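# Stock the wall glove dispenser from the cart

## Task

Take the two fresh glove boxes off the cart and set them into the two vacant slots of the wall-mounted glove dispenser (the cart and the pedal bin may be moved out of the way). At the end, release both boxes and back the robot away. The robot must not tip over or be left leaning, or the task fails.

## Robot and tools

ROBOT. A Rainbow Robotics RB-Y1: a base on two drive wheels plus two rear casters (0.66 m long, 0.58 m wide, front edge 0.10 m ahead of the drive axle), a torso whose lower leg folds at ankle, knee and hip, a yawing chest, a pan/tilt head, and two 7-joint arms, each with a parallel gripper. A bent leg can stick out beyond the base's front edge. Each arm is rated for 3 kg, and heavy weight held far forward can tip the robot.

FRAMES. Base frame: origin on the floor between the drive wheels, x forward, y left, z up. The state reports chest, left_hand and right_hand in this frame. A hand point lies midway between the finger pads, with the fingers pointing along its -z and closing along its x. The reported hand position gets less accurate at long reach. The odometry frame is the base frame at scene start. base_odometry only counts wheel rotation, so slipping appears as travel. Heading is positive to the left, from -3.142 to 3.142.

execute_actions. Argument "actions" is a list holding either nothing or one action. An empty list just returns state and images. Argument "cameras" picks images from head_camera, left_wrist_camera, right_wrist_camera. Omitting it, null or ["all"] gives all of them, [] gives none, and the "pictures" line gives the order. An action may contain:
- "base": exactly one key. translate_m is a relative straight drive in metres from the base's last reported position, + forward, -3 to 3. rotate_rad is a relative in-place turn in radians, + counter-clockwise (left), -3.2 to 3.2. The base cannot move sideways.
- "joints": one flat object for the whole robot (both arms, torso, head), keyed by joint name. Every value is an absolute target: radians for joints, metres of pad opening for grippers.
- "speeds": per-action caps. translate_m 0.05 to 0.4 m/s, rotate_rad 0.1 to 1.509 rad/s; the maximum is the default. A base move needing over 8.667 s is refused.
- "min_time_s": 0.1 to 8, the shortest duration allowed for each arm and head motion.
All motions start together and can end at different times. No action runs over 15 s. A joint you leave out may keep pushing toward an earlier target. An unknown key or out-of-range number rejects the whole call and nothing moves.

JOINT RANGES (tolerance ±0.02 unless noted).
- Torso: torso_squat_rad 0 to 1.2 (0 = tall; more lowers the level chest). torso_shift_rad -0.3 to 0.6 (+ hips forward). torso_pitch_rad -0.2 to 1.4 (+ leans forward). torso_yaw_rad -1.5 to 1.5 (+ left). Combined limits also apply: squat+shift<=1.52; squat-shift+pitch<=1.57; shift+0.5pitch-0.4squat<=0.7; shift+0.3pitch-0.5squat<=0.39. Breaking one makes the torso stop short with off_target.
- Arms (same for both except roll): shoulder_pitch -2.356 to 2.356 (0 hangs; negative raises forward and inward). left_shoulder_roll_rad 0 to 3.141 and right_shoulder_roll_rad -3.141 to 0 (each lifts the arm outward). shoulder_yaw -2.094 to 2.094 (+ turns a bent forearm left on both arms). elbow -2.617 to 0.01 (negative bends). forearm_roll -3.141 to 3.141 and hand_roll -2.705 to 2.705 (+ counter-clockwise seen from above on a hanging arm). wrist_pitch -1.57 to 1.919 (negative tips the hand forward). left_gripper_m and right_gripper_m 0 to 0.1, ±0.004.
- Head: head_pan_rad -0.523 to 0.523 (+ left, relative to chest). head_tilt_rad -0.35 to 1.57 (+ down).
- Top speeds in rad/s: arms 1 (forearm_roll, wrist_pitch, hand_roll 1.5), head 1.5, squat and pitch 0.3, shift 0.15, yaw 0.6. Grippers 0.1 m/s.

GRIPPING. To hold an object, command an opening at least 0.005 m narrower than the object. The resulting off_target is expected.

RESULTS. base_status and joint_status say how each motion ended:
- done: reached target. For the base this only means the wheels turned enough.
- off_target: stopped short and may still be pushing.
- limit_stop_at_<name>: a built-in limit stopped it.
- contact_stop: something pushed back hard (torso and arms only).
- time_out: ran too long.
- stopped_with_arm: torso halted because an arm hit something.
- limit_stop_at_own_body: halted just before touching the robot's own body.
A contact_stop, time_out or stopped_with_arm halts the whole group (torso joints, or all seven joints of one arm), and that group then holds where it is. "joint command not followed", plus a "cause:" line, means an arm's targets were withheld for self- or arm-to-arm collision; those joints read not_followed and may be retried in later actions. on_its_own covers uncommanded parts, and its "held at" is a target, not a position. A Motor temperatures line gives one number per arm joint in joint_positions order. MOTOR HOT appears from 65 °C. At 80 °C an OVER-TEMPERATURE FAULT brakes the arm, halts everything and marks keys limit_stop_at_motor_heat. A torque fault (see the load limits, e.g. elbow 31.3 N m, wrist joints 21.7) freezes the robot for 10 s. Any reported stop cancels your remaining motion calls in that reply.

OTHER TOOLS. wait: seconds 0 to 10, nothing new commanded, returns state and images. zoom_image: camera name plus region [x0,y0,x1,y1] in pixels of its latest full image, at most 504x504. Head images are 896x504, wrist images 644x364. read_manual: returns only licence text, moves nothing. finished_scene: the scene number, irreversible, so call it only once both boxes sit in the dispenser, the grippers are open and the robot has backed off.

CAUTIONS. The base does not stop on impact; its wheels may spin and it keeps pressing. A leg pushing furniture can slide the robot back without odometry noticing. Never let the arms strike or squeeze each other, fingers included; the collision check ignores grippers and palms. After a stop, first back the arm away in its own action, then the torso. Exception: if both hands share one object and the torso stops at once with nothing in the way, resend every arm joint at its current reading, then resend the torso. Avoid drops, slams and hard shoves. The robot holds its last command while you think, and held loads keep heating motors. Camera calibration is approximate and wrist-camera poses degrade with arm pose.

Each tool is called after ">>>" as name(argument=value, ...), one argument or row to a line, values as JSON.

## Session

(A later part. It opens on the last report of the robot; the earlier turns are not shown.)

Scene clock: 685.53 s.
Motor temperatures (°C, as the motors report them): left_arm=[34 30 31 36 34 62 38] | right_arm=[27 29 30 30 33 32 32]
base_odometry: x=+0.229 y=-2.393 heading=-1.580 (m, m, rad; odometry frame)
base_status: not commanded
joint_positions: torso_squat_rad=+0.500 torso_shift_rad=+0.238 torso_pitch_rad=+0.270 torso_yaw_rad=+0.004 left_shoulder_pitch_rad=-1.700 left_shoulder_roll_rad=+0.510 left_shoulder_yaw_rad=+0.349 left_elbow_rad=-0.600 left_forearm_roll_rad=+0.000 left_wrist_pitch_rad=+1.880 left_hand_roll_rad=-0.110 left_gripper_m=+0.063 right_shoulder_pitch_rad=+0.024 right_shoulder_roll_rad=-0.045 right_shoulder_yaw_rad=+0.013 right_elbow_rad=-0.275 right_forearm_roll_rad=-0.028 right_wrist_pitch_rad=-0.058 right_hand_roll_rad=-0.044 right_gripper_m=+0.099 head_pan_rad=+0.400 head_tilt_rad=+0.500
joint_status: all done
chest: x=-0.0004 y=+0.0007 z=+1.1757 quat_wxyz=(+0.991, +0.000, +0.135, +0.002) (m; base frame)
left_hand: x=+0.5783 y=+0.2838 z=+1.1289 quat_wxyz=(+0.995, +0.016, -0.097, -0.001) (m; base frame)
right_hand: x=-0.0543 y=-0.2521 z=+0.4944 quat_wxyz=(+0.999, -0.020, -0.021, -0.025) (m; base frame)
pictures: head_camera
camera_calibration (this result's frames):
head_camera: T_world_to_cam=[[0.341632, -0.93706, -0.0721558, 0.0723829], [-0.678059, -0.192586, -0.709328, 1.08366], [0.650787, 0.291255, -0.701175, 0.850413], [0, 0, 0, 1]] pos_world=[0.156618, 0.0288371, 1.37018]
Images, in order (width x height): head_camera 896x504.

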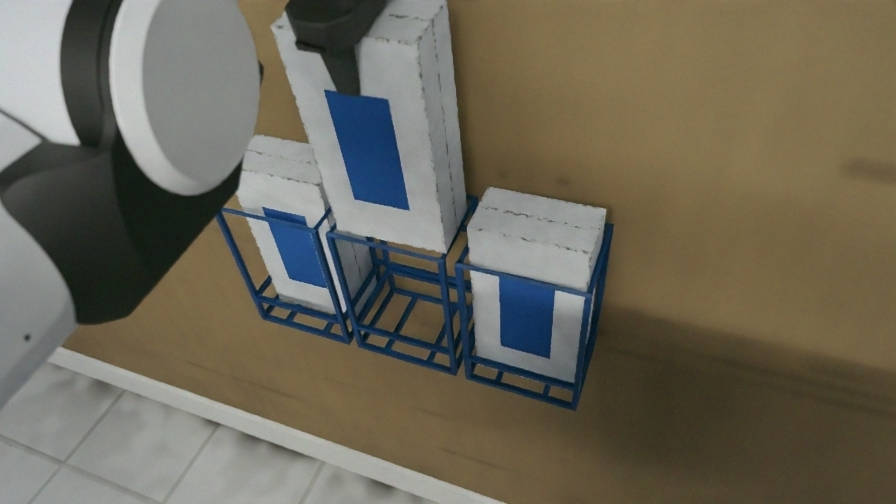

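>>> execute_actions(
  actions=[
    {"base":{"translate_m":0.012},"speeds":{"translate_m":0.05}},
  ],
  cameras=[],
)

>>> execute_actions(
  actions=[
    {"joints":{"torso_squat_rad":0.68,"torso_pitch_rad":0.3}},
  ],
  cameras=["head_camera"],
)

Scene clock: 690.27 s.
Motor temperatures (°C, as the motors report them): left_arm=[34 30 31 35 34 57 38] | right_arm=[27 29 30 30 33 32 32]
base_odometry: x=+0.229 y=-2.405 heading=-1.580 (m, m, rad; odometry frame)
base_status: done
joint_positions: torso_squat_rad=+0.500 torso_shift_rad=+0.238 torso_pitch_rad=+0.270 torso_yaw_rad=+0.004 left_shoulder_pitch_rad=-1.700 left_shoulder_roll_rad=+0.510 left_shoulder_yaw_rad=+0.349 left_elbow_rad=-0.600 left_forearm_roll_rad=+0.000 left_wrist_pitch_rad=+1.880 left_hand_roll_rad=-0.110 left_gripper_m=+0.063 right_shoulder_pitch_rad=+0.024 right_shoulder_roll_rad=-0.045 right_shoulder_yaw_rad=+0.013 right_elbow_rad=-0.275 right_forearm_roll_rad=-0.028 right_wrist_pitch_rad=-0.058 right_hand_roll_rad=-0.044 right_gripper_m=+0.099 head_pan_rad=+0.400 head_tilt_rad=+0.500
joint_status: not commanded
chest: x=-0.0003 y=+0.0007 z=+1.1756 quat_wxyz=(+0.991, +0.000, +0.135, +0.002) (m; base frame)
left_hand: x=+0.5784 y=+0.2838 z=+1.1288 quat_wxyz=(+0.995, +0.016, -0.097, -0.001) (m; base frame)
right_hand: x=-0.0543 y=-0.2520 z=+0.4943 quat_wxyz=(+0.999, -0.020, -0.021, -0.025) (m; base frame)
pictures: none
No camera images: the call's "cameras" was empty. Leave "cameras" out to get every camera's image.

Scene clock: 691.67 s.
Motor temperatures (°C, as the motors report them): left_arm=[34 30 31 35 34 56 38] | right_arm=[27 29 30 30 33 32 32]
base_odometry: x=+0.229 y=-2.405 heading=-1.580 (m, m, rad; odometry frame)
base_status: not commanded
joint_positions: torso_squat_rad=+0.680 torso_shift_rad=+0.238 torso_pitch_rad=+0.300 torso_yaw_rad=+0.004 left_shoulder_pitch_rad=-1.700 left_shoulder_roll_rad=+0.511 left_shoulder_yaw_rad=+0.349 left_elbow_rad=-0.600 left_forearm_roll_rad=+0.000 left_wrist_pitch_rad=+1.879 left_hand_roll_rad=-0.110 left_gripper_m=+0.063 right_shoulder_pitch_rad=+0.024 right_shoulder_roll_rad=-0.045 right_shoulder_yaw_rad=+0.013 right_elbow_rad=-0.275 right_forearm_roll_rad=-0.028 right_wrist_pitch_rad=-0.058 right_hand_roll_rad=-0.044 right_gripper_m=+0.099 head_pan_rad=+0.400 head_tilt_rad=+0.500
joint_status: all done
chest: x=-0.0080 y=+0.0006 z=+1.1050 quat_wxyz=(+0.989, +0.000, +0.149, +0.002) (m; base frame)
left_hand: x=+0.5694 y=+0.2841 z=+1.0416 quat_wxyz=(+0.996, +0.016, -0.083, +0.000) (m; base frame)
right_hand: x=-0.0823 y=-0.2521 z=+0.4256 quat_wxyz=(+0.999, -0.020, -0.006, -0.024) (m; base frame)
pictures: head_camera
camera_calibration (this result's frames):
head_camera: T_world_to_cam=[[0.339343, -0.937044, -0.0824303, 0.081146], [-0.699011, -0.192558, -0.688698, 1.00541], [0.629468, 0.291325, -0.720348, 0.826884], [0, 0, 0, 1]] pos_world=[0.154761, 0.0287456, 1.29476]
Images, in order (width x height): head_camera 896x504.

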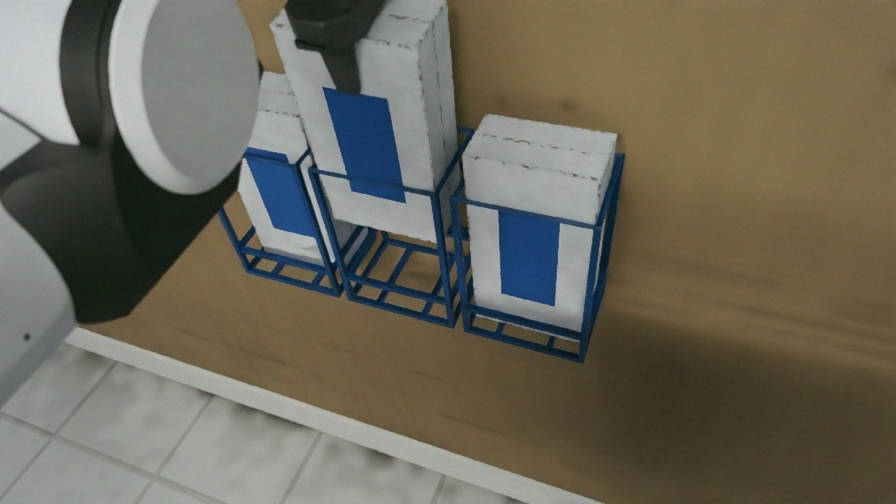

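>>> execute_actions(
  actions=[
    {"joints":{"torso_squat_rad":0.8,"torso_pitch_rad":0.34,"left_wrist_pitch_rad":1.91},"base":{"translate_m":0.006},"speeds":{"translate_m":0.05}},
  ],
  cameras=["head_camera"],
)

Scene clock: 697.37 s.
Motor temperatures (°C, as the motors report them): left_arm=[33 30 31 35 34 53 38] | right_arm=[27 29 30 30 33 32 32]
base_odometry: x=+0.229 y=-2.411 heading=-1.580 (m, m, rad; odometry frame)
base_status: done
joint_positions: torso_squat_rad=+0.800 torso_shift_rad=+0.238 torso_pitch_rad=+0.340 torso_yaw_rad=+0.004 left_shoulder_pitch_rad=-1.705 left_shoulder_roll_rad=+0.513 left_shoulder_yaw_rad=+0.349 left_elbow_rad=-0.604 left_forearm_roll_rad=+0.000 left_wrist_pitch_rad=+1.907 left_hand_roll_rad=-0.110 left_gripper_m=+0.063 right_shoulder_pitch_rad=+0.024 right_shoulder_roll_rad=-0.045 right_shoulder_yaw_rad=+0.013 right_elbow_rad=-0.275 right_forearm_roll_rad=-0.028 right_wrist_pitch_rad=-0.058 right_hand_roll_rad=-0.044 right_gripper_m=+0.099 head_pan_rad=+0.400 head_tilt_rad=+0.500
joint_status: all done
chest: x=-0.0097 y=+0.0005 z=+1.0462 quat_wxyz=(+0.986, +0.000, +0.169, +0.002) (m; base frame)
left_hand: x=+0.5599 y=+0.2837 z=+0.9629 quat_wxyz=(+0.998, +0.015, -0.054, +0.000) (m; base frame)
right_hand: x=-0.1109 y=-0.2521 z=+0.3702 quat_wxyz=(+0.999, -0.021, +0.014, -0.024) (m; base frame)
pictures: head_camera
camera_calibration (this result's frames):
head_camera: T_world_to_cam=[[0.335695, -0.937075, -0.0959136, 0.0908475], [-0.725824, -0.192421, -0.66042, 0.933851], [0.600407, 0.291316, -0.744746, 0.810801], [0, 0, 0, 1]] pos_world=[0.160503, 0.0286234, 1.22929]
Images, in order (width x height): head_camera 896x504.

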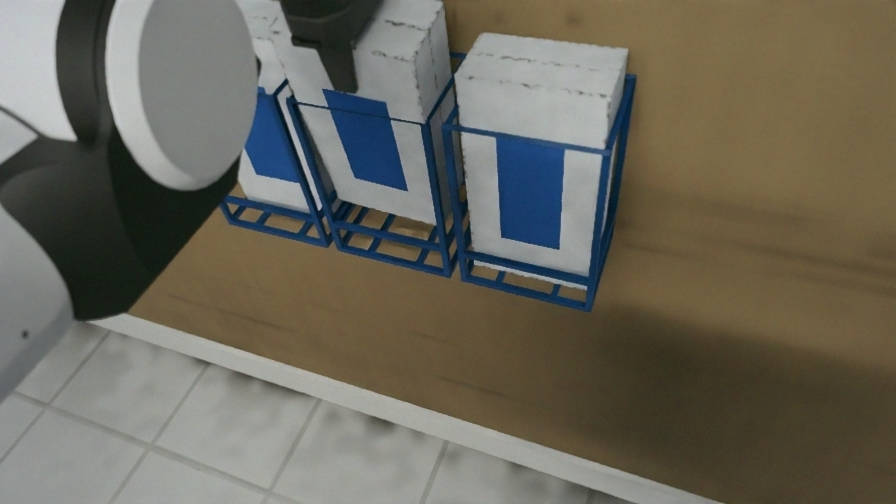

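Past the mid rail; release.

>>> execute_actions(
  actions=[
    {"joints":{"left_gripper_m":0.1}},
  ],
  cameras=[],
)

>>> execute_actions(
  actions=[
    {"joints":{"torso_squat_rad":0.5},"base":{"translate_m":-0.04}},
  ],
  cameras=[],
)

>>> execute_actions(
  actions=[
    {"joints":{"head_tilt_rad":0.1,"head_pan_rad":0.1,"left_shoulder_roll_rad":0.95},"base":{"translate_m":-0.45}},
  ],
  cameras=["head_camera"],
)

Scene clock: 703.47 s.
Motor temperatures (°C, as the motors report them): left_arm=[33 30 31 35 34 55 38] | right_arm=[27 29 30 30 33 32 32]
base_odometry: x=+0.229 y=-2.411 heading=-1.580 (m, m, rad; odometry frame)
base_status: not commanded
joint_positions: torso_squat_rad=+0.800 torso_shift_rad=+0.238 torso_pitch_rad=+0.340 torso_yaw_rad=+0.004 left_shoulder_pitch_rad=-1.701 left_shoulder_roll_rad=+0.511 left_shoulder_yaw_rad=+0.349 left_elbow_rad=-0.600 left_forearm_roll_rad=+0.000 left_wrist_pitch_rad=+1.910 left_hand_roll_rad=-0.110 left_gripper_m=+0.100 right_shoulder_pitch_rad=+0.024 right_shoulder_roll_rad=-0.045 right_shoulder_yaw_rad=+0.013 right_elbow_rad=-0.275 right_forearm_roll_rad=-0.028 right_wrist_pitch_rad=-0.058 right_hand_roll_rad=-0.044 right_gripper_m=+0.099 head_pan_rad=+0.400 head_tilt_rad=+0.500
joint_status: all done
chest: x=-0.0096 y=+0.0005 z=+1.0461 quat_wxyz=(+0.986, +0.000, +0.169, +0.002) (m; base frame)
left_hand: x=+0.5580 y=+0.2830 z=+0.9593 quat_wxyz=(+0.999, +0.014, -0.048, -0.001) (m; base frame)
right_hand: x=-0.1110 y=-0.2521 z=+0.3702 quat_wxyz=(+0.999, -0.021, +0.014, -0.024) (m; base frame)
pictures: none
No camera images: the call's "cameras" was empty. Leave "cameras" out to get every camera's image.

Scene clock: 705.30 s.
Motor temperatures (°C, as the motors report them): left_arm=[33 30 31 35 34 54 38] | right_arm=[27 29 30 30 33 32 32]
base_odometry: x=+0.229 y=-2.372 heading=-1.581 (m, m, rad; odometry frame)
base_status: done
joint_positions: torso_squat_rad=+0.500 torso_shift_rad=+0.238 torso_pitch_rad=+0.340 torso_yaw_rad=+0.004 left_shoulder_pitch_rad=-1.700 left_shoulder_roll_rad=+0.510 left_shoulder_yaw_rad=+0.349 left_elbow_rad=-0.600 left_forearm_roll_rad=+0.000 left_wrist_pitch_rad=+1.910 left_hand_roll_rad=-0.110 left_gripper_m=+0.100 right_shoulder_pitch_rad=+0.024 right_shoulder_roll_rad=-0.045 right_shoulder_yaw_rad=+0.013 right_elbow_rad=-0.275 right_forearm_roll_rad=-0.028 right_wrist_pitch_rad=-0.058 right_hand_roll_rad=-0.044 right_gripper_m=+0.099 head_pan_rad=+0.400 head_tilt_rad=+0.500
joint_status: all done
chest: x=+0.0202 y=+0.0006 z=+1.1691 quat_wxyz=(+0.986, +0.000, +0.169, +0.002) (m; base frame)
left_hand: x=+0.5878 y=+0.2827 z=+1.0818 quat_wxyz=(+0.999, +0.014, -0.048, -0.001) (m; base frame)
right_hand: x=-0.0812 y=-0.2520 z=+0.4932 quat_wxyz=(+0.999, -0.021, +0.014, -0.024) (m; base frame)
pictures: none
No camera images: the call's "cameras" was empty. Leave "cameras" out to get every camera's image.

Scene clock: 708.20 s.
Motor temperatures (°C, as the motors report them): left_arm=[33 30 31 35 34 52 38] | right_arm=[27 29 30 30 33 32 32]
base_odometry: x=+0.234 y=-1.922 heading=-1.580 (m, m, rad; odometry frame)
base_status: done
joint_positions: torso_squat_rad=+0.500 torso_shift_rad=+0.238 torso_pitch_rad=+0.340 torso_yaw_rad=+0.004 left_shoulder_pitch_rad=-1.700 left_shoulder_roll_rad=+0.950 left_shoulder_yaw_rad=+0.349 left_elbow_rad=-0.600 left_forearm_roll_rad=+0.000 left_wrist_pitch_rad=+1.910 left_hand_roll_rad=-0.110 left_gripper_m=+0.100 right_shoulder_pitch_rad=+0.024 right_shoulder_roll_rad=-0.045 right_shoulder_yaw_rad=+0.013 right_elbow_rad=-0.275 right_forearm_roll_rad=-0.028 right_wrist_pitch_rad=-0.058 right_hand_roll_rad=-0.044 right_gripper_m=+0.099 head_pan_rad=+0.100 head_tilt_rad=+0.100
joint_status: all done
chest: x=+0.0202 y=+0.0006 z=+1.1692 quat_wxyz=(+0.986, +0.000, +0.169, +0.002) (m; base frame)
left_hand: x=+0.5339 y=+0.5050 z=+1.1747 quat_wxyz=(+0.971, +0.065, -0.118, +0.199) (m; base frame)
right_hand: x=-0.0810 y=-0.2520 z=+0.4932 quat_wxyz=(+0.999, -0.021, +0.014, -0.024) (m; base frame)
pictures: head_camera
camera_calibration (this result's frames):
head_camera: T_world_to_cam=[[0.0490219, -0.998671, -0.0158803, 0.0155636], [-0.449589, -0.00786589, -0.893201, 1.32129], [0.891889, 0.050926, -0.449378, 0.454323], [0, 0, 0, 1]] pos_world=[0.188068, 0.00279916, 1.38458]
Images, in order (width x height): head_camera 896x504.

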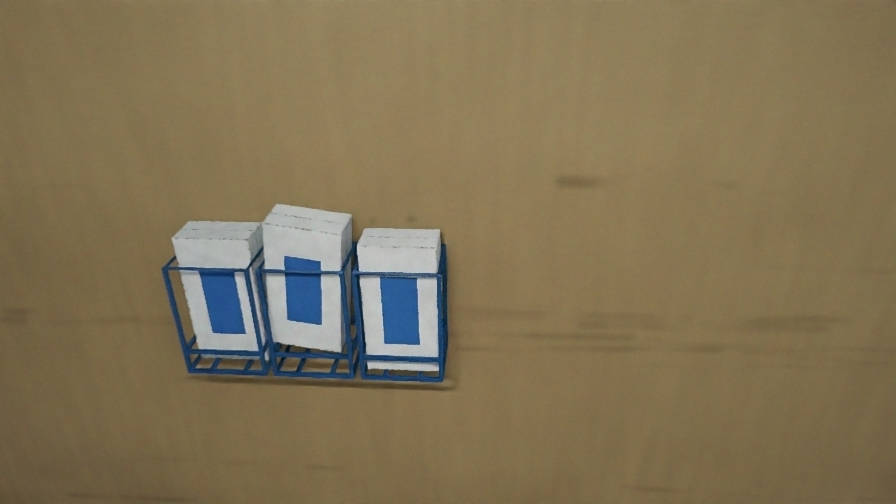

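>>> zoom_image(
  camera="head_camera",
  region=[140,180,480,400],
)

Region (140, 180, 480, 400) of head_camera's 896x504 image, scaled by 1.482, with more detail than that image has; it fills the top 326 rows of this view, and the rest is white.

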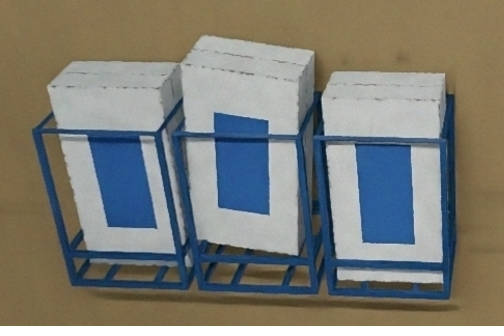

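>>> execute_actions(
  actions=[
    {"joints":{"head_tilt_rad":0.3,"head_pan_rad":0.4,"left_shoulder_roll_rad":0.5},"base":{"translate_m":0.44}},
  ],
  cameras=["head_camera"],
)

>>> execute_actions(
  actions=[
    {"joints":{"torso_squat_rad":0.8},"base":{"translate_m":0.04},"speeds":{"translate_m":0.05}},
  ],
  cameras=["head_camera"],
)

Scene clock: 723.30 s.
Motor temperatures (°C, as the motors report them): left_arm=[32 30 31 34 34 45 38] | right_arm=[27 29 30 30 33 32 32]
base_odometry: x=+0.230 y=-2.362 heading=-1.579 (m, m, rad; odometry frame)
base_status: done
joint_positions: torso_squat_rad=+0.500 torso_shift_rad=+0.238 torso_pitch_rad=+0.340 torso_yaw_rad=+0.004 left_shoulder_pitch_rad=-1.700 left_shoulder_roll_rad=+0.500 left_shoulder_yaw_rad=+0.349 left_elbow_rad=-0.600 left_forearm_roll_rad=+0.000 left_wrist_pitch_rad=+1.910 left_hand_roll_rad=-0.110 left_gripper_m=+0.100 right_shoulder_pitch_rad=+0.024 right_shoulder_roll_rad=-0.045 right_shoulder_yaw_rad=+0.013 right_elbow_rad=-0.275 right_forearm_roll_rad=-0.028 right_wrist_pitch_rad=-0.058 right_hand_roll_rad=-0.044 right_gripper_m=+0.099 head_pan_rad=+0.400 head_tilt_rad=+0.300
joint_status: all done
chest: x=+0.0202 y=+0.0006 z=+1.1692 quat_wxyz=(+0.986, +0.000, +0.169, +0.002) (m; base frame)
left_hand: x=+0.5877 y=+0.2775 z=+1.0799 quat_wxyz=(+0.999, +0.013, -0.046, -0.006) (m; base frame)
right_hand: x=-0.0812 y=-0.2520 z=+0.4933 quat_wxyz=(+0.999, -0.021, +0.014, -0.024) (m; base frame)
pictures: head_camera
camera_calibration (this result's frames):
head_camera: T_world_to_cam=[[0.329484, -0.938393, -0.104203, 0.104567], [-0.59588, -0.121065, -0.793895, 1.20301], [0.732371, 0.323668, -0.599059, 0.673421], [0, 0, 0, 1]] pos_world=[0.189205, 0.0258038, 1.36938]
Images, in order (width x height): head_camera 896x504.

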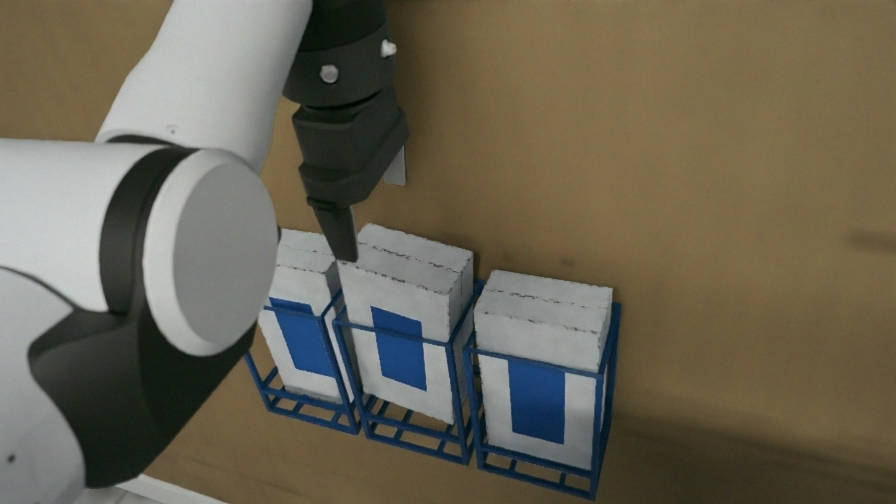

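Scene clock: 725.20 s.
Motor temperatures (°C, as the motors report them): left_arm=[32 30 31 34 34 45 38] | right_arm=[27 29 30 30 33 32 32]
base_odometry: x=+0.230 y=-2.402 heading=-1.578 (m, m, rad; odometry frame)
base_status: done
joint_positions: torso_squat_rad=+0.800 torso_shift_rad=+0.238 torso_pitch_rad=+0.340 torso_yaw_rad=+0.004 left_shoulder_pitch_rad=-1.702 left_shoulder_roll_rad=+0.500 left_shoulder_yaw_rad=+0.349 left_elbow_rad=-0.601 left_forearm_roll_rad=+0.000 left_wrist_pitch_rad=+1.909 left_hand_roll_rad=-0.110 left_gripper_m=+0.100 right_shoulder_pitch_rad=+0.024 right_shoulder_roll_rad=-0.045 right_shoulder_yaw_rad=+0.013 right_elbow_rad=-0.275 right_forearm_roll_rad=-0.028 right_wrist_pitch_rad=-0.058 right_hand_roll_rad=-0.044 right_gripper_m=+0.099 head_pan_rad=+0.400 head_tilt_rad=+0.300
joint_status: all done
chest: x=-0.0098 y=+0.0005 z=+1.0462 quat_wxyz=(+0.986, +0.000, +0.169, +0.002) (m; base frame)
left_hand: x=+0.5584 y=+0.2773 z=+0.9585 quat_wxyz=(+0.999, +0.013, -0.049, -0.006) (m; base frame)
right_hand: x=-0.1110 y=-0.2521 z=+0.3702 quat_wxyz=(+0.999, -0.021, +0.014, -0.024) (m; base frame)
pictures: head_camera
camera_calibration (this result's frames):
head_camera: T_world_to_cam=[[0.329507, -0.938392, -0.104145, 0.101456], [-0.595599, -0.121005, -0.794116, 1.0877], [0.73259, 0.323695, -0.598777, 0.621498], [0, 0, 0, 1]] pos_world=[0.1591, 0.0256474, 1.24647]
Images, in order (width x height): head_camera 896x504.

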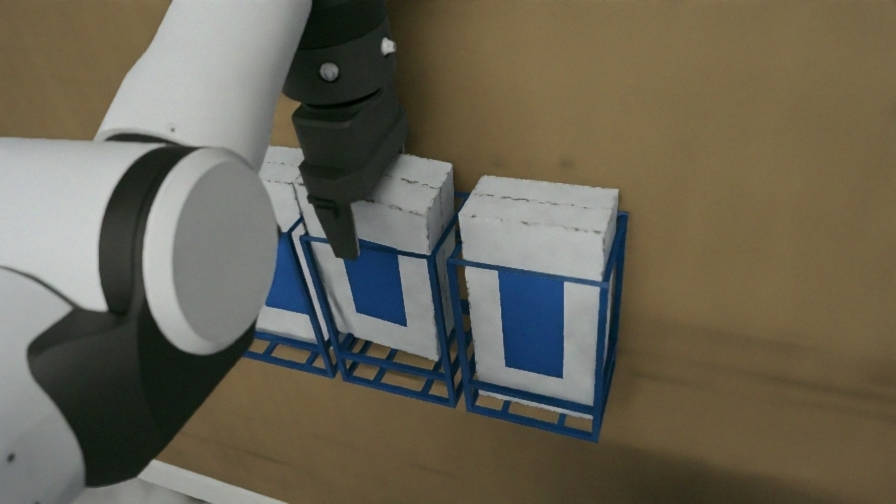

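>>> execute_actions(
  actions=[
    {"joints":{"torso_squat_rad":0.9},"base":{"translate_m":0.012},"speeds":{"translate_m":0.05}},
  ],
  cameras=["head_camera"],
)

Scene clock: 730.53 s.
Motor temperatures (°C, as the motors report them): left_arm=[32 30 31 34 34 44 38] | right_arm=[27 29 30 30 33 32 32]
base_odometry: x=+0.230 y=-2.414 heading=-1.578 (m, m, rad; odometry frame)
base_status: done
joint_positions: torso_squat_rad=+0.875 torso_shift_rad=+0.237 torso_pitch_rad=+0.336 torso_yaw_rad=+0.004 left_shoulder_pitch_rad=-1.706 left_shoulder_roll_rad=+0.502 left_shoulder_yaw_rad=+0.349 left_elbow_rad=-0.604 left_forearm_roll_rad=+0.000 left_wrist_pitch_rad=+1.908 left_hand_roll_rad=-0.110 left_gripper_m=+0.100 right_shoulder_pitch_rad=+0.024 right_shoulder_roll_rad=-0.045 right_shoulder_yaw_rad=+0.013 right_elbow_rad=-0.275 right_forearm_roll_rad=-0.028 right_wrist_pitch_rad=-0.058 right_hand_roll_rad=-0.044 right_gripper_m=+0.099 head_pan_rad=+0.400 head_tilt_rad=+0.300
joint_status: torso_squat_rad contact_stop (moved +0.075 of +0.100)
on_its_own: torso_squat_rad is held at +0.875, not at your +0.900, since a contact_stop
chest: x=-0.0206 y=+0.0002 z=+1.0090 quat_wxyz=(+0.986, +0.000, +0.167, +0.002) (m; base frame)
left_hand: x=+0.5494 y=+0.2771 z=+0.9268 quat_wxyz=(+0.998, +0.013, -0.055, -0.006) (m; base frame)
right_hand: x=-0.1192 y=-0.2520 z=+0.3325 quat_wxyz=(+0.999, -0.021, +0.012, -0.024) (m; base frame)
pictures: head_camera
camera_calibration (this result's frames):
head_camera: T_world_to_cam=[[0.329741, -0.938396, -0.103363, 0.100099], [-0.592709, -0.120555, -0.796344, 1.05407], [0.734825, 0.323851, -0.595947, 0.604351], [0, 0, 0, 1]] pos_world=[0.147655, 0.0252854, 1.20991]
Images, in order (width x height): head_camera 896x504.

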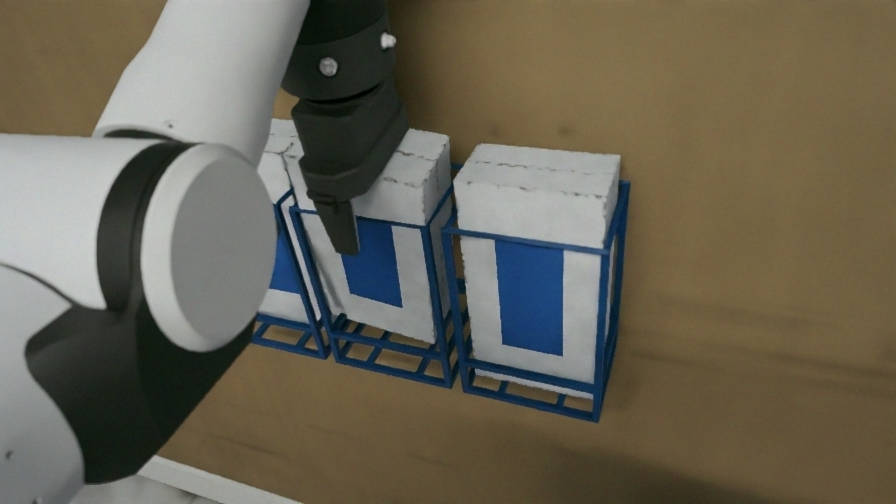

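>>> execute_actions(
  actions=[
    {"joints":{"torso_squat_rad":0.885,"left_shoulder_roll_rad":0.55},"min_time_s":1.5},
  ],
  cameras=["head_camera"],
)

Scene clock: 737.20 s.
Motor temperatures (°C, as the motors report them): left_arm=[32 30 31 34 34 45 38] | right_arm=[27 29 30 30 33 32 32]
base_odometry: x=+0.230 y=-2.414 heading=-1.579 (m, m, rad; odometry frame)
base_status: not commanded
joint_positions: torso_squat_rad=+0.885 torso_shift_rad=+0.237 torso_pitch_rad=+0.336 torso_yaw_rad=+0.003 left_shoulder_pitch_rad=-1.707 left_shoulder_roll_rad=+0.547 left_shoulder_yaw_rad=+0.349 left_elbow_rad=-0.603 left_forearm_roll_rad=+0.002 left_wrist_pitch_rad=+1.908 left_hand_roll_rad=-0.111 left_gripper_m=+0.100 right_shoulder_pitch_rad=+0.024 right_shoulder_roll_rad=-0.045 right_shoulder_yaw_rad=+0.013 right_elbow_rad=-0.275 right_forearm_roll_rad=-0.028 right_wrist_pitch_rad=-0.058 right_hand_roll_rad=-0.044 right_gripper_m=+0.099 head_pan_rad=+0.400 head_tilt_rad=+0.300
joint_status: all done
chest: x=-0.0218 y=-0.0001 z=+1.0035 quat_wxyz=(+0.986, +0.001, +0.167, +0.001) (m; base frame)
left_hand: x=+0.5480 y=+0.2993 z=+0.9304 quat_wxyz=(+0.998, +0.018, -0.062, +0.014) (m; base frame)
right_hand: x=-0.1208 y=-0.2520 z=+0.3269 quat_wxyz=(+0.999, -0.020, +0.012, -0.025) (m; base frame)
pictures: head_camera
camera_calibration (this result's frames):
head_camera: T_world_to_cam=[[0.328942, -0.938622, -0.103861, 0.100097], [-0.592961, -0.119693, -0.796286, 1.04882], [0.734979, 0.323517, -0.595938, 0.602083], [0, 0, 0, 1]] pos_world=[0.146465, 0.0247058, 1.20436]
Images, in order (width x height): head_camera 896x504.

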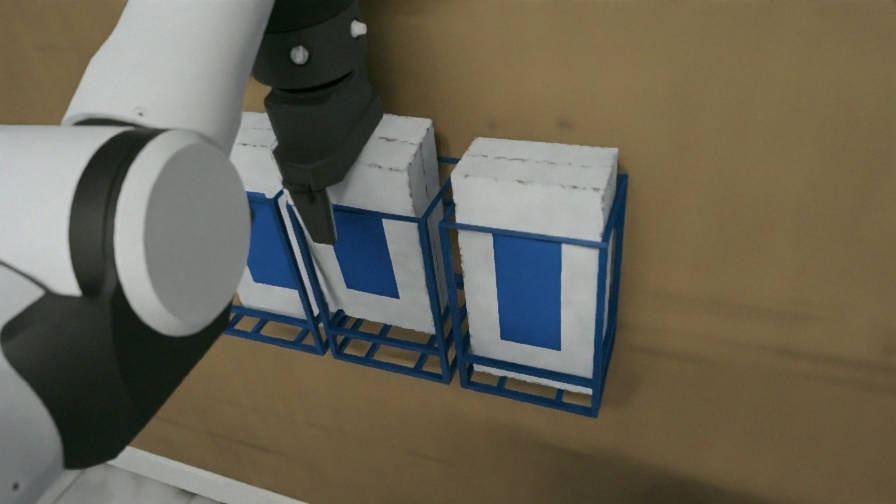

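Box straightened. Back off and look.

>>> execute_actions(
  actions=[
    {"joints":{"torso_squat_rad":0.5},"base":{"translate_m":-0.05}},
  ],
  cameras=[],
)

>>> execute_actions(
  actions=[
    {"joints":{"head_tilt_rad":0.0,"head_pan_rad":0.3,"left_shoulder_roll_rad":1.1,"torso_squat_rad":0.8},"base":{"translate_m":-0.4}},
  ],
  cameras=["head_camera"],
)

>>> zoom_image(
  camera="head_camera",
  region=[200,100,700,450],
)

Scene clock: 756.10 s.
Motor temperatures (°C, as the motors report them): left_arm=[31 31 31 34 36 67 38] | right_arm=[27 29 30 30 33 32 32]
TORQUE FAULT: left_wrist_pitch_rad reached its load limit. The robot stopped for 10 seconds, dropped its targets and accepts commands again. The stop added 8.9 s to the call and to motion_time.
MOTOR HOT: a motor of the left arm reached 65 °C. Now the hottest motor of the left arm, joint 6 (wrist pitch), reports 67 °C. The temperature limit of the motors' drives, at which the controller stops that arm, is 80 °C. To cool a motor, set the load down, stop pushing, or move to a pose that needs little force.
base_odometry: x=+0.230 y=-2.382 heading=-1.582 (m, m, rad; odometry frame)
base_status: translate_m torque_fault (by the wheels' count: -0.031 of -0.050)
joint_positions: torso_squat_rad=+0.838 torso_shift_rad=+0.242 torso_pitch_rad=+0.346 torso_yaw_rad=+0.000 left_shoulder_pitch_rad=-1.709 left_shoulder_roll_rad=+0.545 left_shoulder_yaw_rad=+0.349 left_elbow_rad=-0.606 left_forearm_roll_rad=+0.003 left_wrist_pitch_rad=+1.900 left_hand_roll_rad=-0.111 left_gripper_m=+0.100 right_shoulder_pitch_rad=+0.024 right_shoulder_roll_rad=-0.045 right_shoulder_yaw_rad=+0.013 right_elbow_rad=-0.275 right_forearm_roll_rad=-0.028 right_wrist_pitch_rad=-0.058 right_hand_roll_rad=-0.044 right_gripper_m=+0.099 head_pan_rad=+0.400 head_tilt_rad=+0.300
joint_status: torso_squat_rad torque_fault (moved -0.047 of -0.385)
on_its_own: torso_squat_rad is held at +0.838, not at your +0.500, since a torque_fault
chest: x=-0.0109 y=+0.0003 z=+1.0264 quat_wxyz=(+0.985, +0.000, +0.172, +0.000) (m; base frame)
left_hand: x=+0.5613 y=+0.2971 z=+0.9486 quat_wxyz=(+0.998, +0.017, -0.063, +0.011) (m; base frame)
right_hand: x=-0.1170 y=-0.2525 z=+0.3513 quat_wxyz=(+0.999, -0.021, +0.017, -0.026) (m; base frame)
pictures: none
No camera images: the call's "cameras" was empty. Leave "cameras" out to get every camera's image.

not run: a stop came earlier in this reply.

Region (200, 100, 700, 450) of head_camera's 896x504 image, scaled by 1.008, with more detail than that image has; it fills the top 353 rows of this view, and the rest is white.

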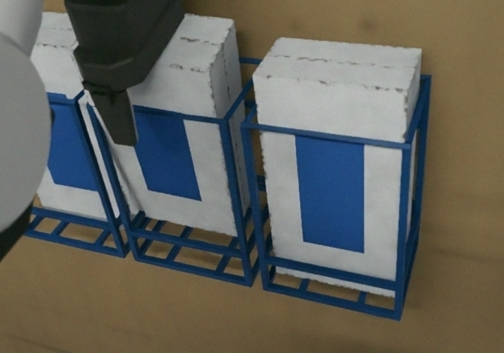

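>>> execute_actions(
  actions=[
    {"base":{"translate_m":0.022},"speeds":{"translate_m":0.05}},
  ],
  cameras=[],
)

>>> execute_actions(
  actions=[
    {"joints":{"torso_squat_rad":0.7,"torso_pitch_rad":0.33}},
  ],
  cameras=["head_camera"],
)

Scene clock: 761.27 s.
Motor temperatures (°C, as the motors report them): left_arm=[30 31 31 34 35 74 38] | right_arm=[27 29 30 30 33 32 32]
MOTOR HOT: still on. Now the hottest motor of the left arm, joint 6 (wrist pitch), reports 74 °C; a drive's own limit is 80 °C.
base_odometry: x=+0.230 y=-2.404 heading=-1.583 (m, m, rad; odometry frame)
base_status: done
joint_positions: torso_squat_rad=+0.838 torso_shift_rad=+0.241 torso_pitch_rad=+0.344 torso_yaw_rad=+0.001 left_shoulder_pitch_rad=-1.706 left_shoulder_roll_rad=+0.545 left_shoulder_yaw_rad=+0.349 left_elbow_rad=-0.603 left_forearm_roll_rad=+0.002 left_wrist_pitch_rad=+1.905 left_hand_roll_rad=-0.111 left_gripper_m=+0.100 right_shoulder_pitch_rad=+0.024 right_shoulder_roll_rad=-0.045 right_shoulder_yaw_rad=+0.013 right_elbow_rad=-0.275 right_forearm_roll_rad=-0.028 right_wrist_pitch_rad=-0.058 right_hand_roll_rad=-0.044 right_gripper_m=+0.099 head_pan_rad=+0.400 head_tilt_rad=+0.300
joint_status: not commanded
on_its_own: torso_squat_rad is held at +0.838, not at your +0.500, since a torque_fault
chest: x=-0.0120 y=+0.0004 z=+1.0266 quat_wxyz=(+0.985, +0.000, +0.171, +0.000) (m; base frame)
left_hand: x=+0.5580 y=+0.2983 z=+0.9474 quat_wxyz=(+0.998, +0.017, -0.058, +0.012) (m; base frame)
right_hand: x=-0.1166 y=-0.2525 z=+0.3513 quat_wxyz=(+0.999, -0.021, +0.016, -0.025) (m; base frame)
pictures: none
No camera images: the call's "cameras" was empty. Leave "cameras" out to get every camera's image.

Scene clock: 762.50 s.
Motor temperatures (°C, as the motors report them): left_arm=[30 31 31 34 35 72 38] | right_arm=[27 29 30 30 33 32 32]
MOTOR HOT: still on. Now the hottest motor of the left arm, joint 6 (wrist pitch), reports 72 °C; a drive's own limit is 80 °C.
base_odometry: x=+0.230 y=-2.404 heading=-1.583 (m, m, rad; odometry frame)
base_status: not commanded
joint_positions: torso_squat_rad=+0.700 torso_shift_rad=+0.241 torso_pitch_rad=+0.330 torso_yaw_rad=+0.001 left_shoulder_pitch_rad=-1.705 left_shoulder_roll_rad=+0.545 left_shoulder_yaw_rad=+0.349 left_elbow_rad=-0.602 left_forearm_roll_rad=+0.002 left_wrist_pitch_rad=+1.906 left_hand_roll_rad=-0.111 left_gripper_m=+0.100 right_shoulder_pitch_rad=+0.024 right_shoulder_roll_rad=-0.045 right_shoulder_yaw_rad=+0.013 right_elbow_rad=-0.275 right_forearm_roll_rad=-0.028 right_wrist_pitch_rad=-0.058 right_hand_roll_rad=-0.044 right_gripper_m=+0.099 head_pan_rad=+0.400 head_tilt_rad=+0.300
joint_status: all done
chest: x=+0.0000 y=+0.0005 z=+1.0932 quat_wxyz=(+0.986, +0.000, +0.164, +0.000) (m; base frame)
left_hand: x=+0.5706 y=+0.2989 z=+1.0211 quat_wxyz=(+0.998, +0.017, -0.064, +0.013) (m; base frame)
right_hand: x=-0.0953 y=-0.2524 z=+0.4165 quat_wxyz=(+0.999, -0.021, +0.009, -0.025) (m; base frame)
pictures: head_camera
camera_calibration (this result's frames):
head_camera: T_world_to_cam=[[0.3282, -0.93927, -0.100279, 0.0988937], [-0.588337, -0.120206, -0.799632, 1.13687], [0.739016, 0.321437, -0.592059, 0.635093], [0, 0, 0, 1]] pos_world=[0.167059, 0.0254038, 1.295]
Images, in order (width x height): head_camera 896x504.

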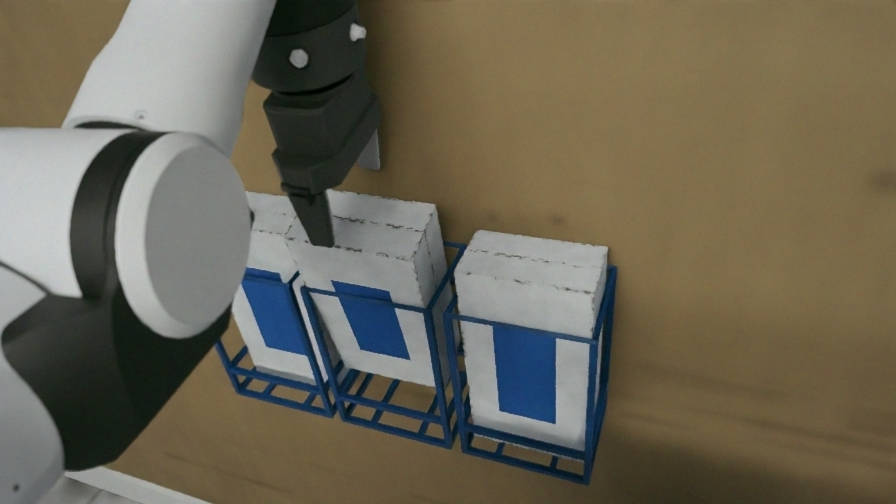

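>>> execute_actions(
  actions=[
    {"joints":{"torso_squat_rad":0.88,"left_shoulder_roll_rad":0.52},"base":{"translate_m":0.012},"speeds":{"translate_m":0.05}},
  ],
  cameras=["head_camera"],
)

Scene clock: 774.17 s.
Motor temperatures (°C, as the motors report them): left_arm=[31 30 31 34 35 59 38] | right_arm=[27 29 30 30 33 32 32]
MOTOR HOT: cleared. Now the hottest motor of the left arm, joint 6 (wrist pitch), reports 59 °C.
base_odometry: x=+0.229 y=-2.416 heading=-1.583 (m, m, rad; odometry frame)
base_status: done
joint_positions: torso_squat_rad=+0.880 torso_shift_rad=+0.240 torso_pitch_rad=+0.327 torso_yaw_rad=+0.001 left_shoulder_pitch_rad=-1.712 left_shoulder_roll_rad=+0.523 left_shoulder_yaw_rad=+0.349 left_elbow_rad=-0.607 left_forearm_roll_rad=+0.002 left_wrist_pitch_rad=+1.904 left_hand_roll_rad=-0.111 left_gripper_m=+0.100 right_shoulder_pitch_rad=+0.024 right_shoulder_roll_rad=-0.045 right_shoulder_yaw_rad=+0.013 right_elbow_rad=-0.275 right_forearm_roll_rad=-0.028 right_wrist_pitch_rad=-0.058 right_hand_roll_rad=-0.044 right_gripper_m=+0.099 head_pan_rad=+0.400 head_tilt_rad=+0.300
joint_status: all done
chest: x=-0.0225 y=+0.0002 z=+1.0066 quat_wxyz=(+0.987, +0.000, +0.163, +0.000) (m; base frame)
left_hand: x=+0.5508 y=+0.2853 z=+0.9368 quat_wxyz=(+0.998, +0.014, -0.068, +0.001) (m; base frame)
right_hand: x=-0.1161 y=-0.2524 z=+0.3296 quat_wxyz=(+0.999, -0.021, +0.008, -0.025) (m; base frame)
pictures: head_camera
camera_calibration (this result's frames):
head_camera: T_world_to_cam=[[0.328428, -0.939233, -0.0998803, 0.0969601], [-0.586246, -0.119792, -0.801228, 1.05607], [0.740575, 0.3217, -0.589965, 0.598506], [0, 0, 0, 1]] pos_world=[0.144033, 0.0250373, 1.20893]
Images, in order (width x height): head_camera 896x504.

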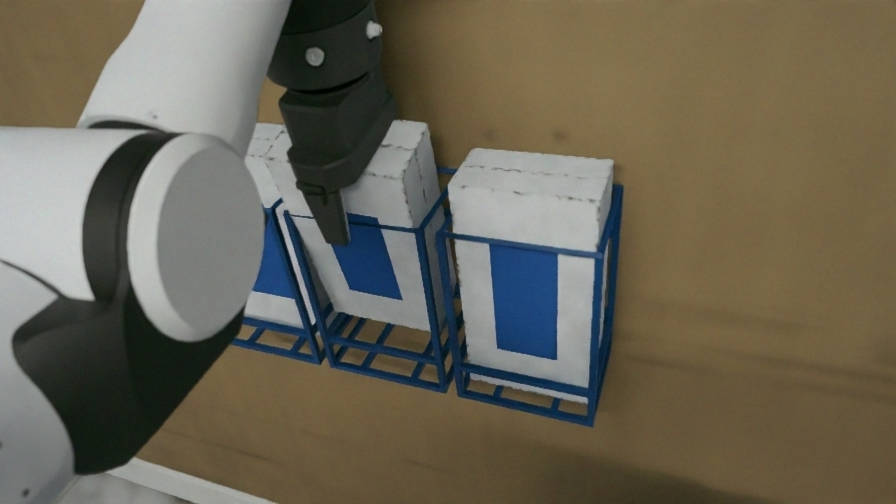

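>>> execute_actions(
  actions=[
    {"joints":{"torso_squat_rad":0.93},"base":{"translate_m":0.012},"speeds":{"translate_m":0.05}},
  ],
  cameras=["head_camera"],
)

Scene clock: 779.07 s.
Motor temperatures (°C, as the motors report them): left_arm=[31 30 31 34 35 56 38] | right_arm=[27 29 30 30 33 32 32]
base_odometry: x=+0.229 y=-2.428 heading=-1.584 (m, m, rad; odometry frame)
base_status: done
joint_positions: torso_squat_rad=+0.930 torso_shift_rad=+0.241 torso_pitch_rad=+0.330 torso_yaw_rad=+0.001 left_shoulder_pitch_rad=-1.705 left_shoulder_roll_rad=+0.520 left_shoulder_yaw_rad=+0.349 left_elbow_rad=-0.603 left_forearm_roll_rad=+0.002 left_wrist_pitch_rad=+1.906 left_hand_roll_rad=-0.111 left_gripper_m=+0.100 right_shoulder_pitch_rad=+0.024 right_shoulder_roll_rad=-0.045 right_shoulder_yaw_rad=+0.013 right_elbow_rad=-0.275 right_forearm_roll_rad=-0.028 right_wrist_pitch_rad=-0.058 right_hand_roll_rad=-0.044 right_gripper_m=+0.099 head_pan_rad=+0.400 head_tilt_rad=+0.300
joint_status: all done
chest: x=-0.0280 y=+0.0004 z=+0.9797 quat_wxyz=(+0.986, +0.000, +0.164, +0.000) (m; base frame)
left_hand: x=+0.5431 y=+0.2856 z=+0.9032 quat_wxyz=(+0.998, +0.014, -0.061, +0.001) (m; base frame)
right_hand: x=-0.1230 y=-0.2526 z=+0.3030 quat_wxyz=(+0.999, -0.021, +0.009, -0.025) (m; base frame)
pictures: head_camera
camera_calibration (this result's frames):
head_camera: T_world_to_cam=[[0.328357, -0.939234, -0.100105, 0.0965003], [-0.588074, -0.120347, -0.799804, 1.02982], [0.739156, 0.32149, -0.591856, 0.588412], [0, 0, 0, 1]] pos_world=[0.138995, 0.0254034, 1.18157]
Images, in order (width x height): head_camera 896x504.

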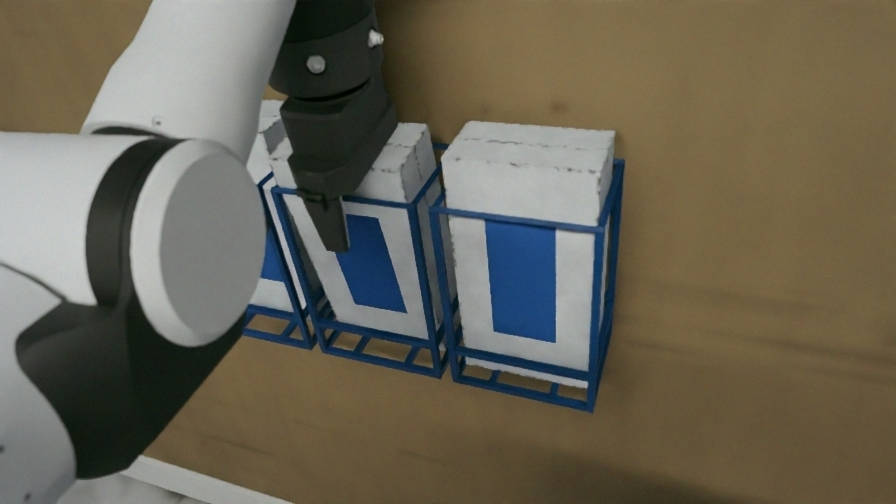

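>>> execute_actions(
  actions=[
    {"joints":{"torso_squat_rad":0.78},"base":{"translate_m":-0.012},"speeds":{"translate_m":0.05}},
  ],
  cameras=[],
)

>>> execute_actions(
  actions=[
    {"joints":{"torso_squat_rad":0.6},"base":{"translate_m":-0.015},"speeds":{"translate_m":0.05}},
  ],
  cameras=[],
)

>>> execute_actions(
  actions=[
    {"joints":{"head_tilt_rad":0.05,"head_pan_rad":0.15,"left_shoulder_roll_rad":1.0},"base":{"translate_m":-0.5}},
  ],
  cameras=["head_camera"],
)

>>> zoom_image(
  camera="head_camera",
  region=[150,150,550,420],
)

Scene clock: 788.30 s.
Motor temperatures (°C, as the motors report them): left_arm=[31 30 31 34 34 51 38] | right_arm=[27 29 30 30 33 32 32]
base_odometry: x=+0.229 y=-2.417 heading=-1.584 (m, m, rad; odometry frame)
base_status: done
joint_positions: torso_squat_rad=+0.780 torso_shift_rad=+0.241 torso_pitch_rad=+0.330 torso_yaw_rad=+0.001 left_shoulder_pitch_rad=-1.704 left_shoulder_roll_rad=+0.520 left_shoulder_yaw_rad=+0.349 left_elbow_rad=-0.602 left_forearm_roll_rad=+0.002 left_wrist_pitch_rad=+1.906 left_hand_roll_rad=-0.111 left_gripper_m=+0.100 right_shoulder_pitch_rad=+0.024 right_shoulder_roll_rad=-0.045 right_shoulder_yaw_rad=+0.013 right_elbow_rad=-0.275 right_forearm_roll_rad=-0.028 right_wrist_pitch_rad=-0.058 right_hand_roll_rad=-0.044 right_gripper_m=+0.099 head_pan_rad=+0.400 head_tilt_rad=+0.300
joint_status: all done
chest: x=-0.0090 y=+0.0005 z=+1.0565 quat_wxyz=(+0.986, +0.000, +0.164, +0.000) (m; base frame)
left_hand: x=+0.5620 y=+0.2855 z=+0.9792 quat_wxyz=(+0.998, +0.014, -0.060, +0.001) (m; base frame)
right_hand: x=-0.1042 y=-0.2525 z=+0.3798 quat_wxyz=(+0.999, -0.021, +0.009, -0.025) (m; base frame)
pictures: none
No camera images: the call's "cameras" was empty. Leave "cameras" out to get every camera's image.

Scene clock: 789.70 s.
Motor temperatures (°C, as the motors report them): left_arm=[31 30 31 34 34 50 38] | right_arm=[27 29 30 30 33 32 32]
base_odometry: x=+0.230 y=-2.402 heading=-1.583 (m, m, rad; odometry frame)
base_status: done
joint_positions: torso_squat_rad=+0.600 torso_shift_rad=+0.241 torso_pitch_rad=+0.330 torso_yaw_rad=+0.001 left_shoulder_pitch_rad=-1.704 left_shoulder_roll_rad=+0.520 left_shoulder_yaw_rad=+0.349 left_elbow_rad=-0.602 left_forearm_roll_rad=+0.002 left_wrist_pitch_rad=+1.906 left_hand_roll_rad=-0.111 left_gripper_m=+0.100 right_shoulder_pitch_rad=+0.024 right_shoulder_roll_rad=-0.045 right_shoulder_yaw_rad=+0.013 right_elbow_rad=-0.275 right_forearm_roll_rad=-0.028 right_wrist_pitch_rad=-0.058 right_hand_roll_rad=-0.044 right_gripper_m=+0.099 head_pan_rad=+0.400 head_tilt_rad=+0.300
joint_status: all done
chest: x=+0.0101 y=+0.0006 z=+1.1343 quat_wxyz=(+0.986, +0.000, +0.164, +0.000) (m; base frame)
left_hand: x=+0.5810 y=+0.2856 z=+1.0570 quat_wxyz=(+0.998, +0.014, -0.060, +0.001) (m; base frame)
right_hand: x=-0.0852 y=-0.2524 z=+0.4576 quat_wxyz=(+0.999, -0.021, +0.009, -0.025) (m; base frame)
pictures: none
No camera images: the call's "cameras" was empty. Leave "cameras" out to get every camera's image.

Scene clock: 792.83 s.
Motor temperatures (°C, as the motors report them): left_arm=[31 30 31 34 34 49 38] | right_arm=[27 29 30 30 33 32 32]
base_odometry: x=+0.236 y=-1.902 heading=-1.583 (m, m, rad; odometry frame)
base_status: done
joint_positions: torso_squat_rad=+0.600 torso_shift_rad=+0.241 torso_pitch_rad=+0.330 torso_yaw_rad=+0.001 left_shoulder_pitch_rad=-1.704 left_shoulder_roll_rad=+1.000 left_shoulder_yaw_rad=+0.349 left_elbow_rad=-0.602 left_forearm_roll_rad=+0.002 left_wrist_pitch_rad=+1.906 left_hand_roll_rad=-0.111 left_gripper_m=+0.100 right_shoulder_pitch_rad=+0.024 right_shoulder_roll_rad=-0.045 right_shoulder_yaw_rad=+0.013 right_elbow_rad=-0.275 right_forearm_roll_rad=-0.028 right_wrist_pitch_rad=-0.058 right_hand_roll_rad=-0.044 right_gripper_m=+0.099 head_pan_rad=+0.150 head_tilt_rad=+0.050
joint_status: all done
chest: x=+0.0100 y=+0.0006 z=+1.1343 quat_wxyz=(+0.986, +0.000, +0.164, +0.001) (m; base frame)
left_hand: x=+0.5141 y=+0.5261 z=+1.1580 quat_wxyz=(+0.964, +0.068, -0.136, +0.219) (m; base frame)
right_hand: x=-0.0850 y=-0.2524 z=+0.4576 quat_wxyz=(+0.999, -0.021, +0.009, -0.025) (m; base frame)
pictures: head_camera
camera_calibration (this result's frames):
head_camera: T_world_to_cam=[[0.0931412, -0.995099, -0.0332174, 0.0341037], [-0.395236, -0.00633169, -0.918558, 1.31371], [0.913845, 0.0986842, -0.393888, 0.374597], [0, 0, 0, 1]] pos_world=[0.173726, 0.00528778, 1.3554]
Images, in order (width x height): head_camera 896x504.

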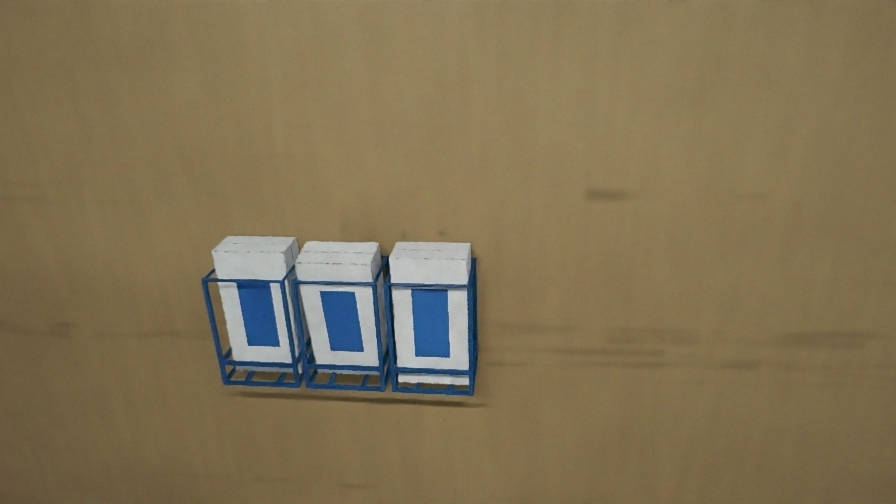

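Region (150, 150, 550, 420) of head_camera's 896x504 image, scaled by 1.260, with more detail than that image has; it fills the top 340 rows of this view, and the rest is white.

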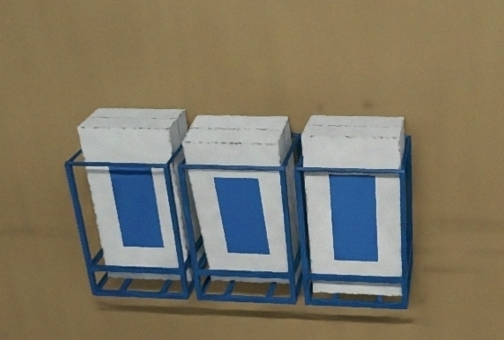

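>>> execute_actions(
  actions=[
    {"joints":{"head_tilt_rad":0.3,"head_pan_rad":0.5,"left_shoulder_roll_rad":0.81,"left_hand_roll_rad":-0.28,"torso_squat_rad":0.75},"base":{"translate_m":0.51}},
  ],
  cameras=["head_camera"],
)

Scene clock: 806.53 s.
Motor temperatures (°C, as the motors report them): left_arm=[31 30 31 34 34 44 38] | right_arm=[27 29 30 30 33 32 32]
base_odometry: x=+0.229 y=-2.412 heading=-1.584 (m, m, rad; odometry frame)
base_status: done
joint_positions: torso_squat_rad=+0.750 torso_shift_rad=+0.241 torso_pitch_rad=+0.330 torso_yaw_rad=+0.001 left_shoulder_pitch_rad=-1.704 left_shoulder_roll_rad=+0.810 left_shoulder_yaw_rad=+0.349 left_elbow_rad=-0.602 left_forearm_roll_rad=+0.002 left_wrist_pitch_rad=+1.906 left_hand_roll_rad=-0.280 left_gripper_m=+0.100 right_shoulder_pitch_rad=+0.024 right_shoulder_roll_rad=-0.045 right_shoulder_yaw_rad=+0.013 right_elbow_rad=-0.275 right_forearm_roll_rad=-0.028 right_wrist_pitch_rad=-0.058 right_hand_roll_rad=-0.044 right_gripper_m=+0.099 head_pan_rad=+0.500 head_tilt_rad=+0.300
joint_status: all done
chest: x=-0.0056 y=+0.0005 z=+1.0706 quat_wxyz=(+0.986, +0.000, +0.164, +0.000) (m; base frame)
left_hand: x=+0.5397 y=+0.4356 z=+1.0534 quat_wxyz=(+0.992, +0.056, -0.102, +0.050) (m; base frame)
right_hand: x=-0.1009 y=-0.2525 z=+0.3940 quat_wxyz=(+0.999, -0.021, +0.009, -0.025) (m; base frame)
pictures: head_camera
camera_calibration (this result's frames):
head_camera: T_world_to_cam=[[0.415367, -0.900311, -0.130035, 0.128775], [-0.575507, -0.149386, -0.804037, 1.12012], [0.704458, 0.408807, -0.580186, 0.613707], [0, 0, 0, 1]] pos_world=[0.158814, 0.0323791, 1.27342]
Images, in order (width x height): head_camera 896x504.

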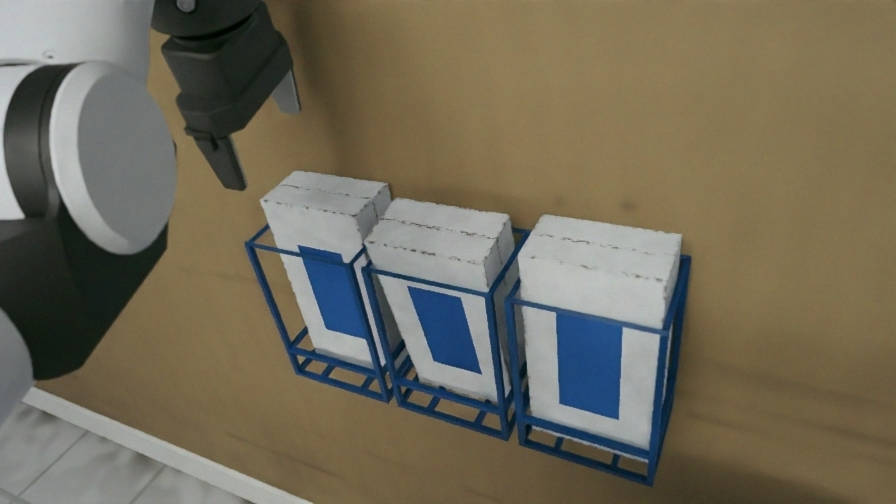

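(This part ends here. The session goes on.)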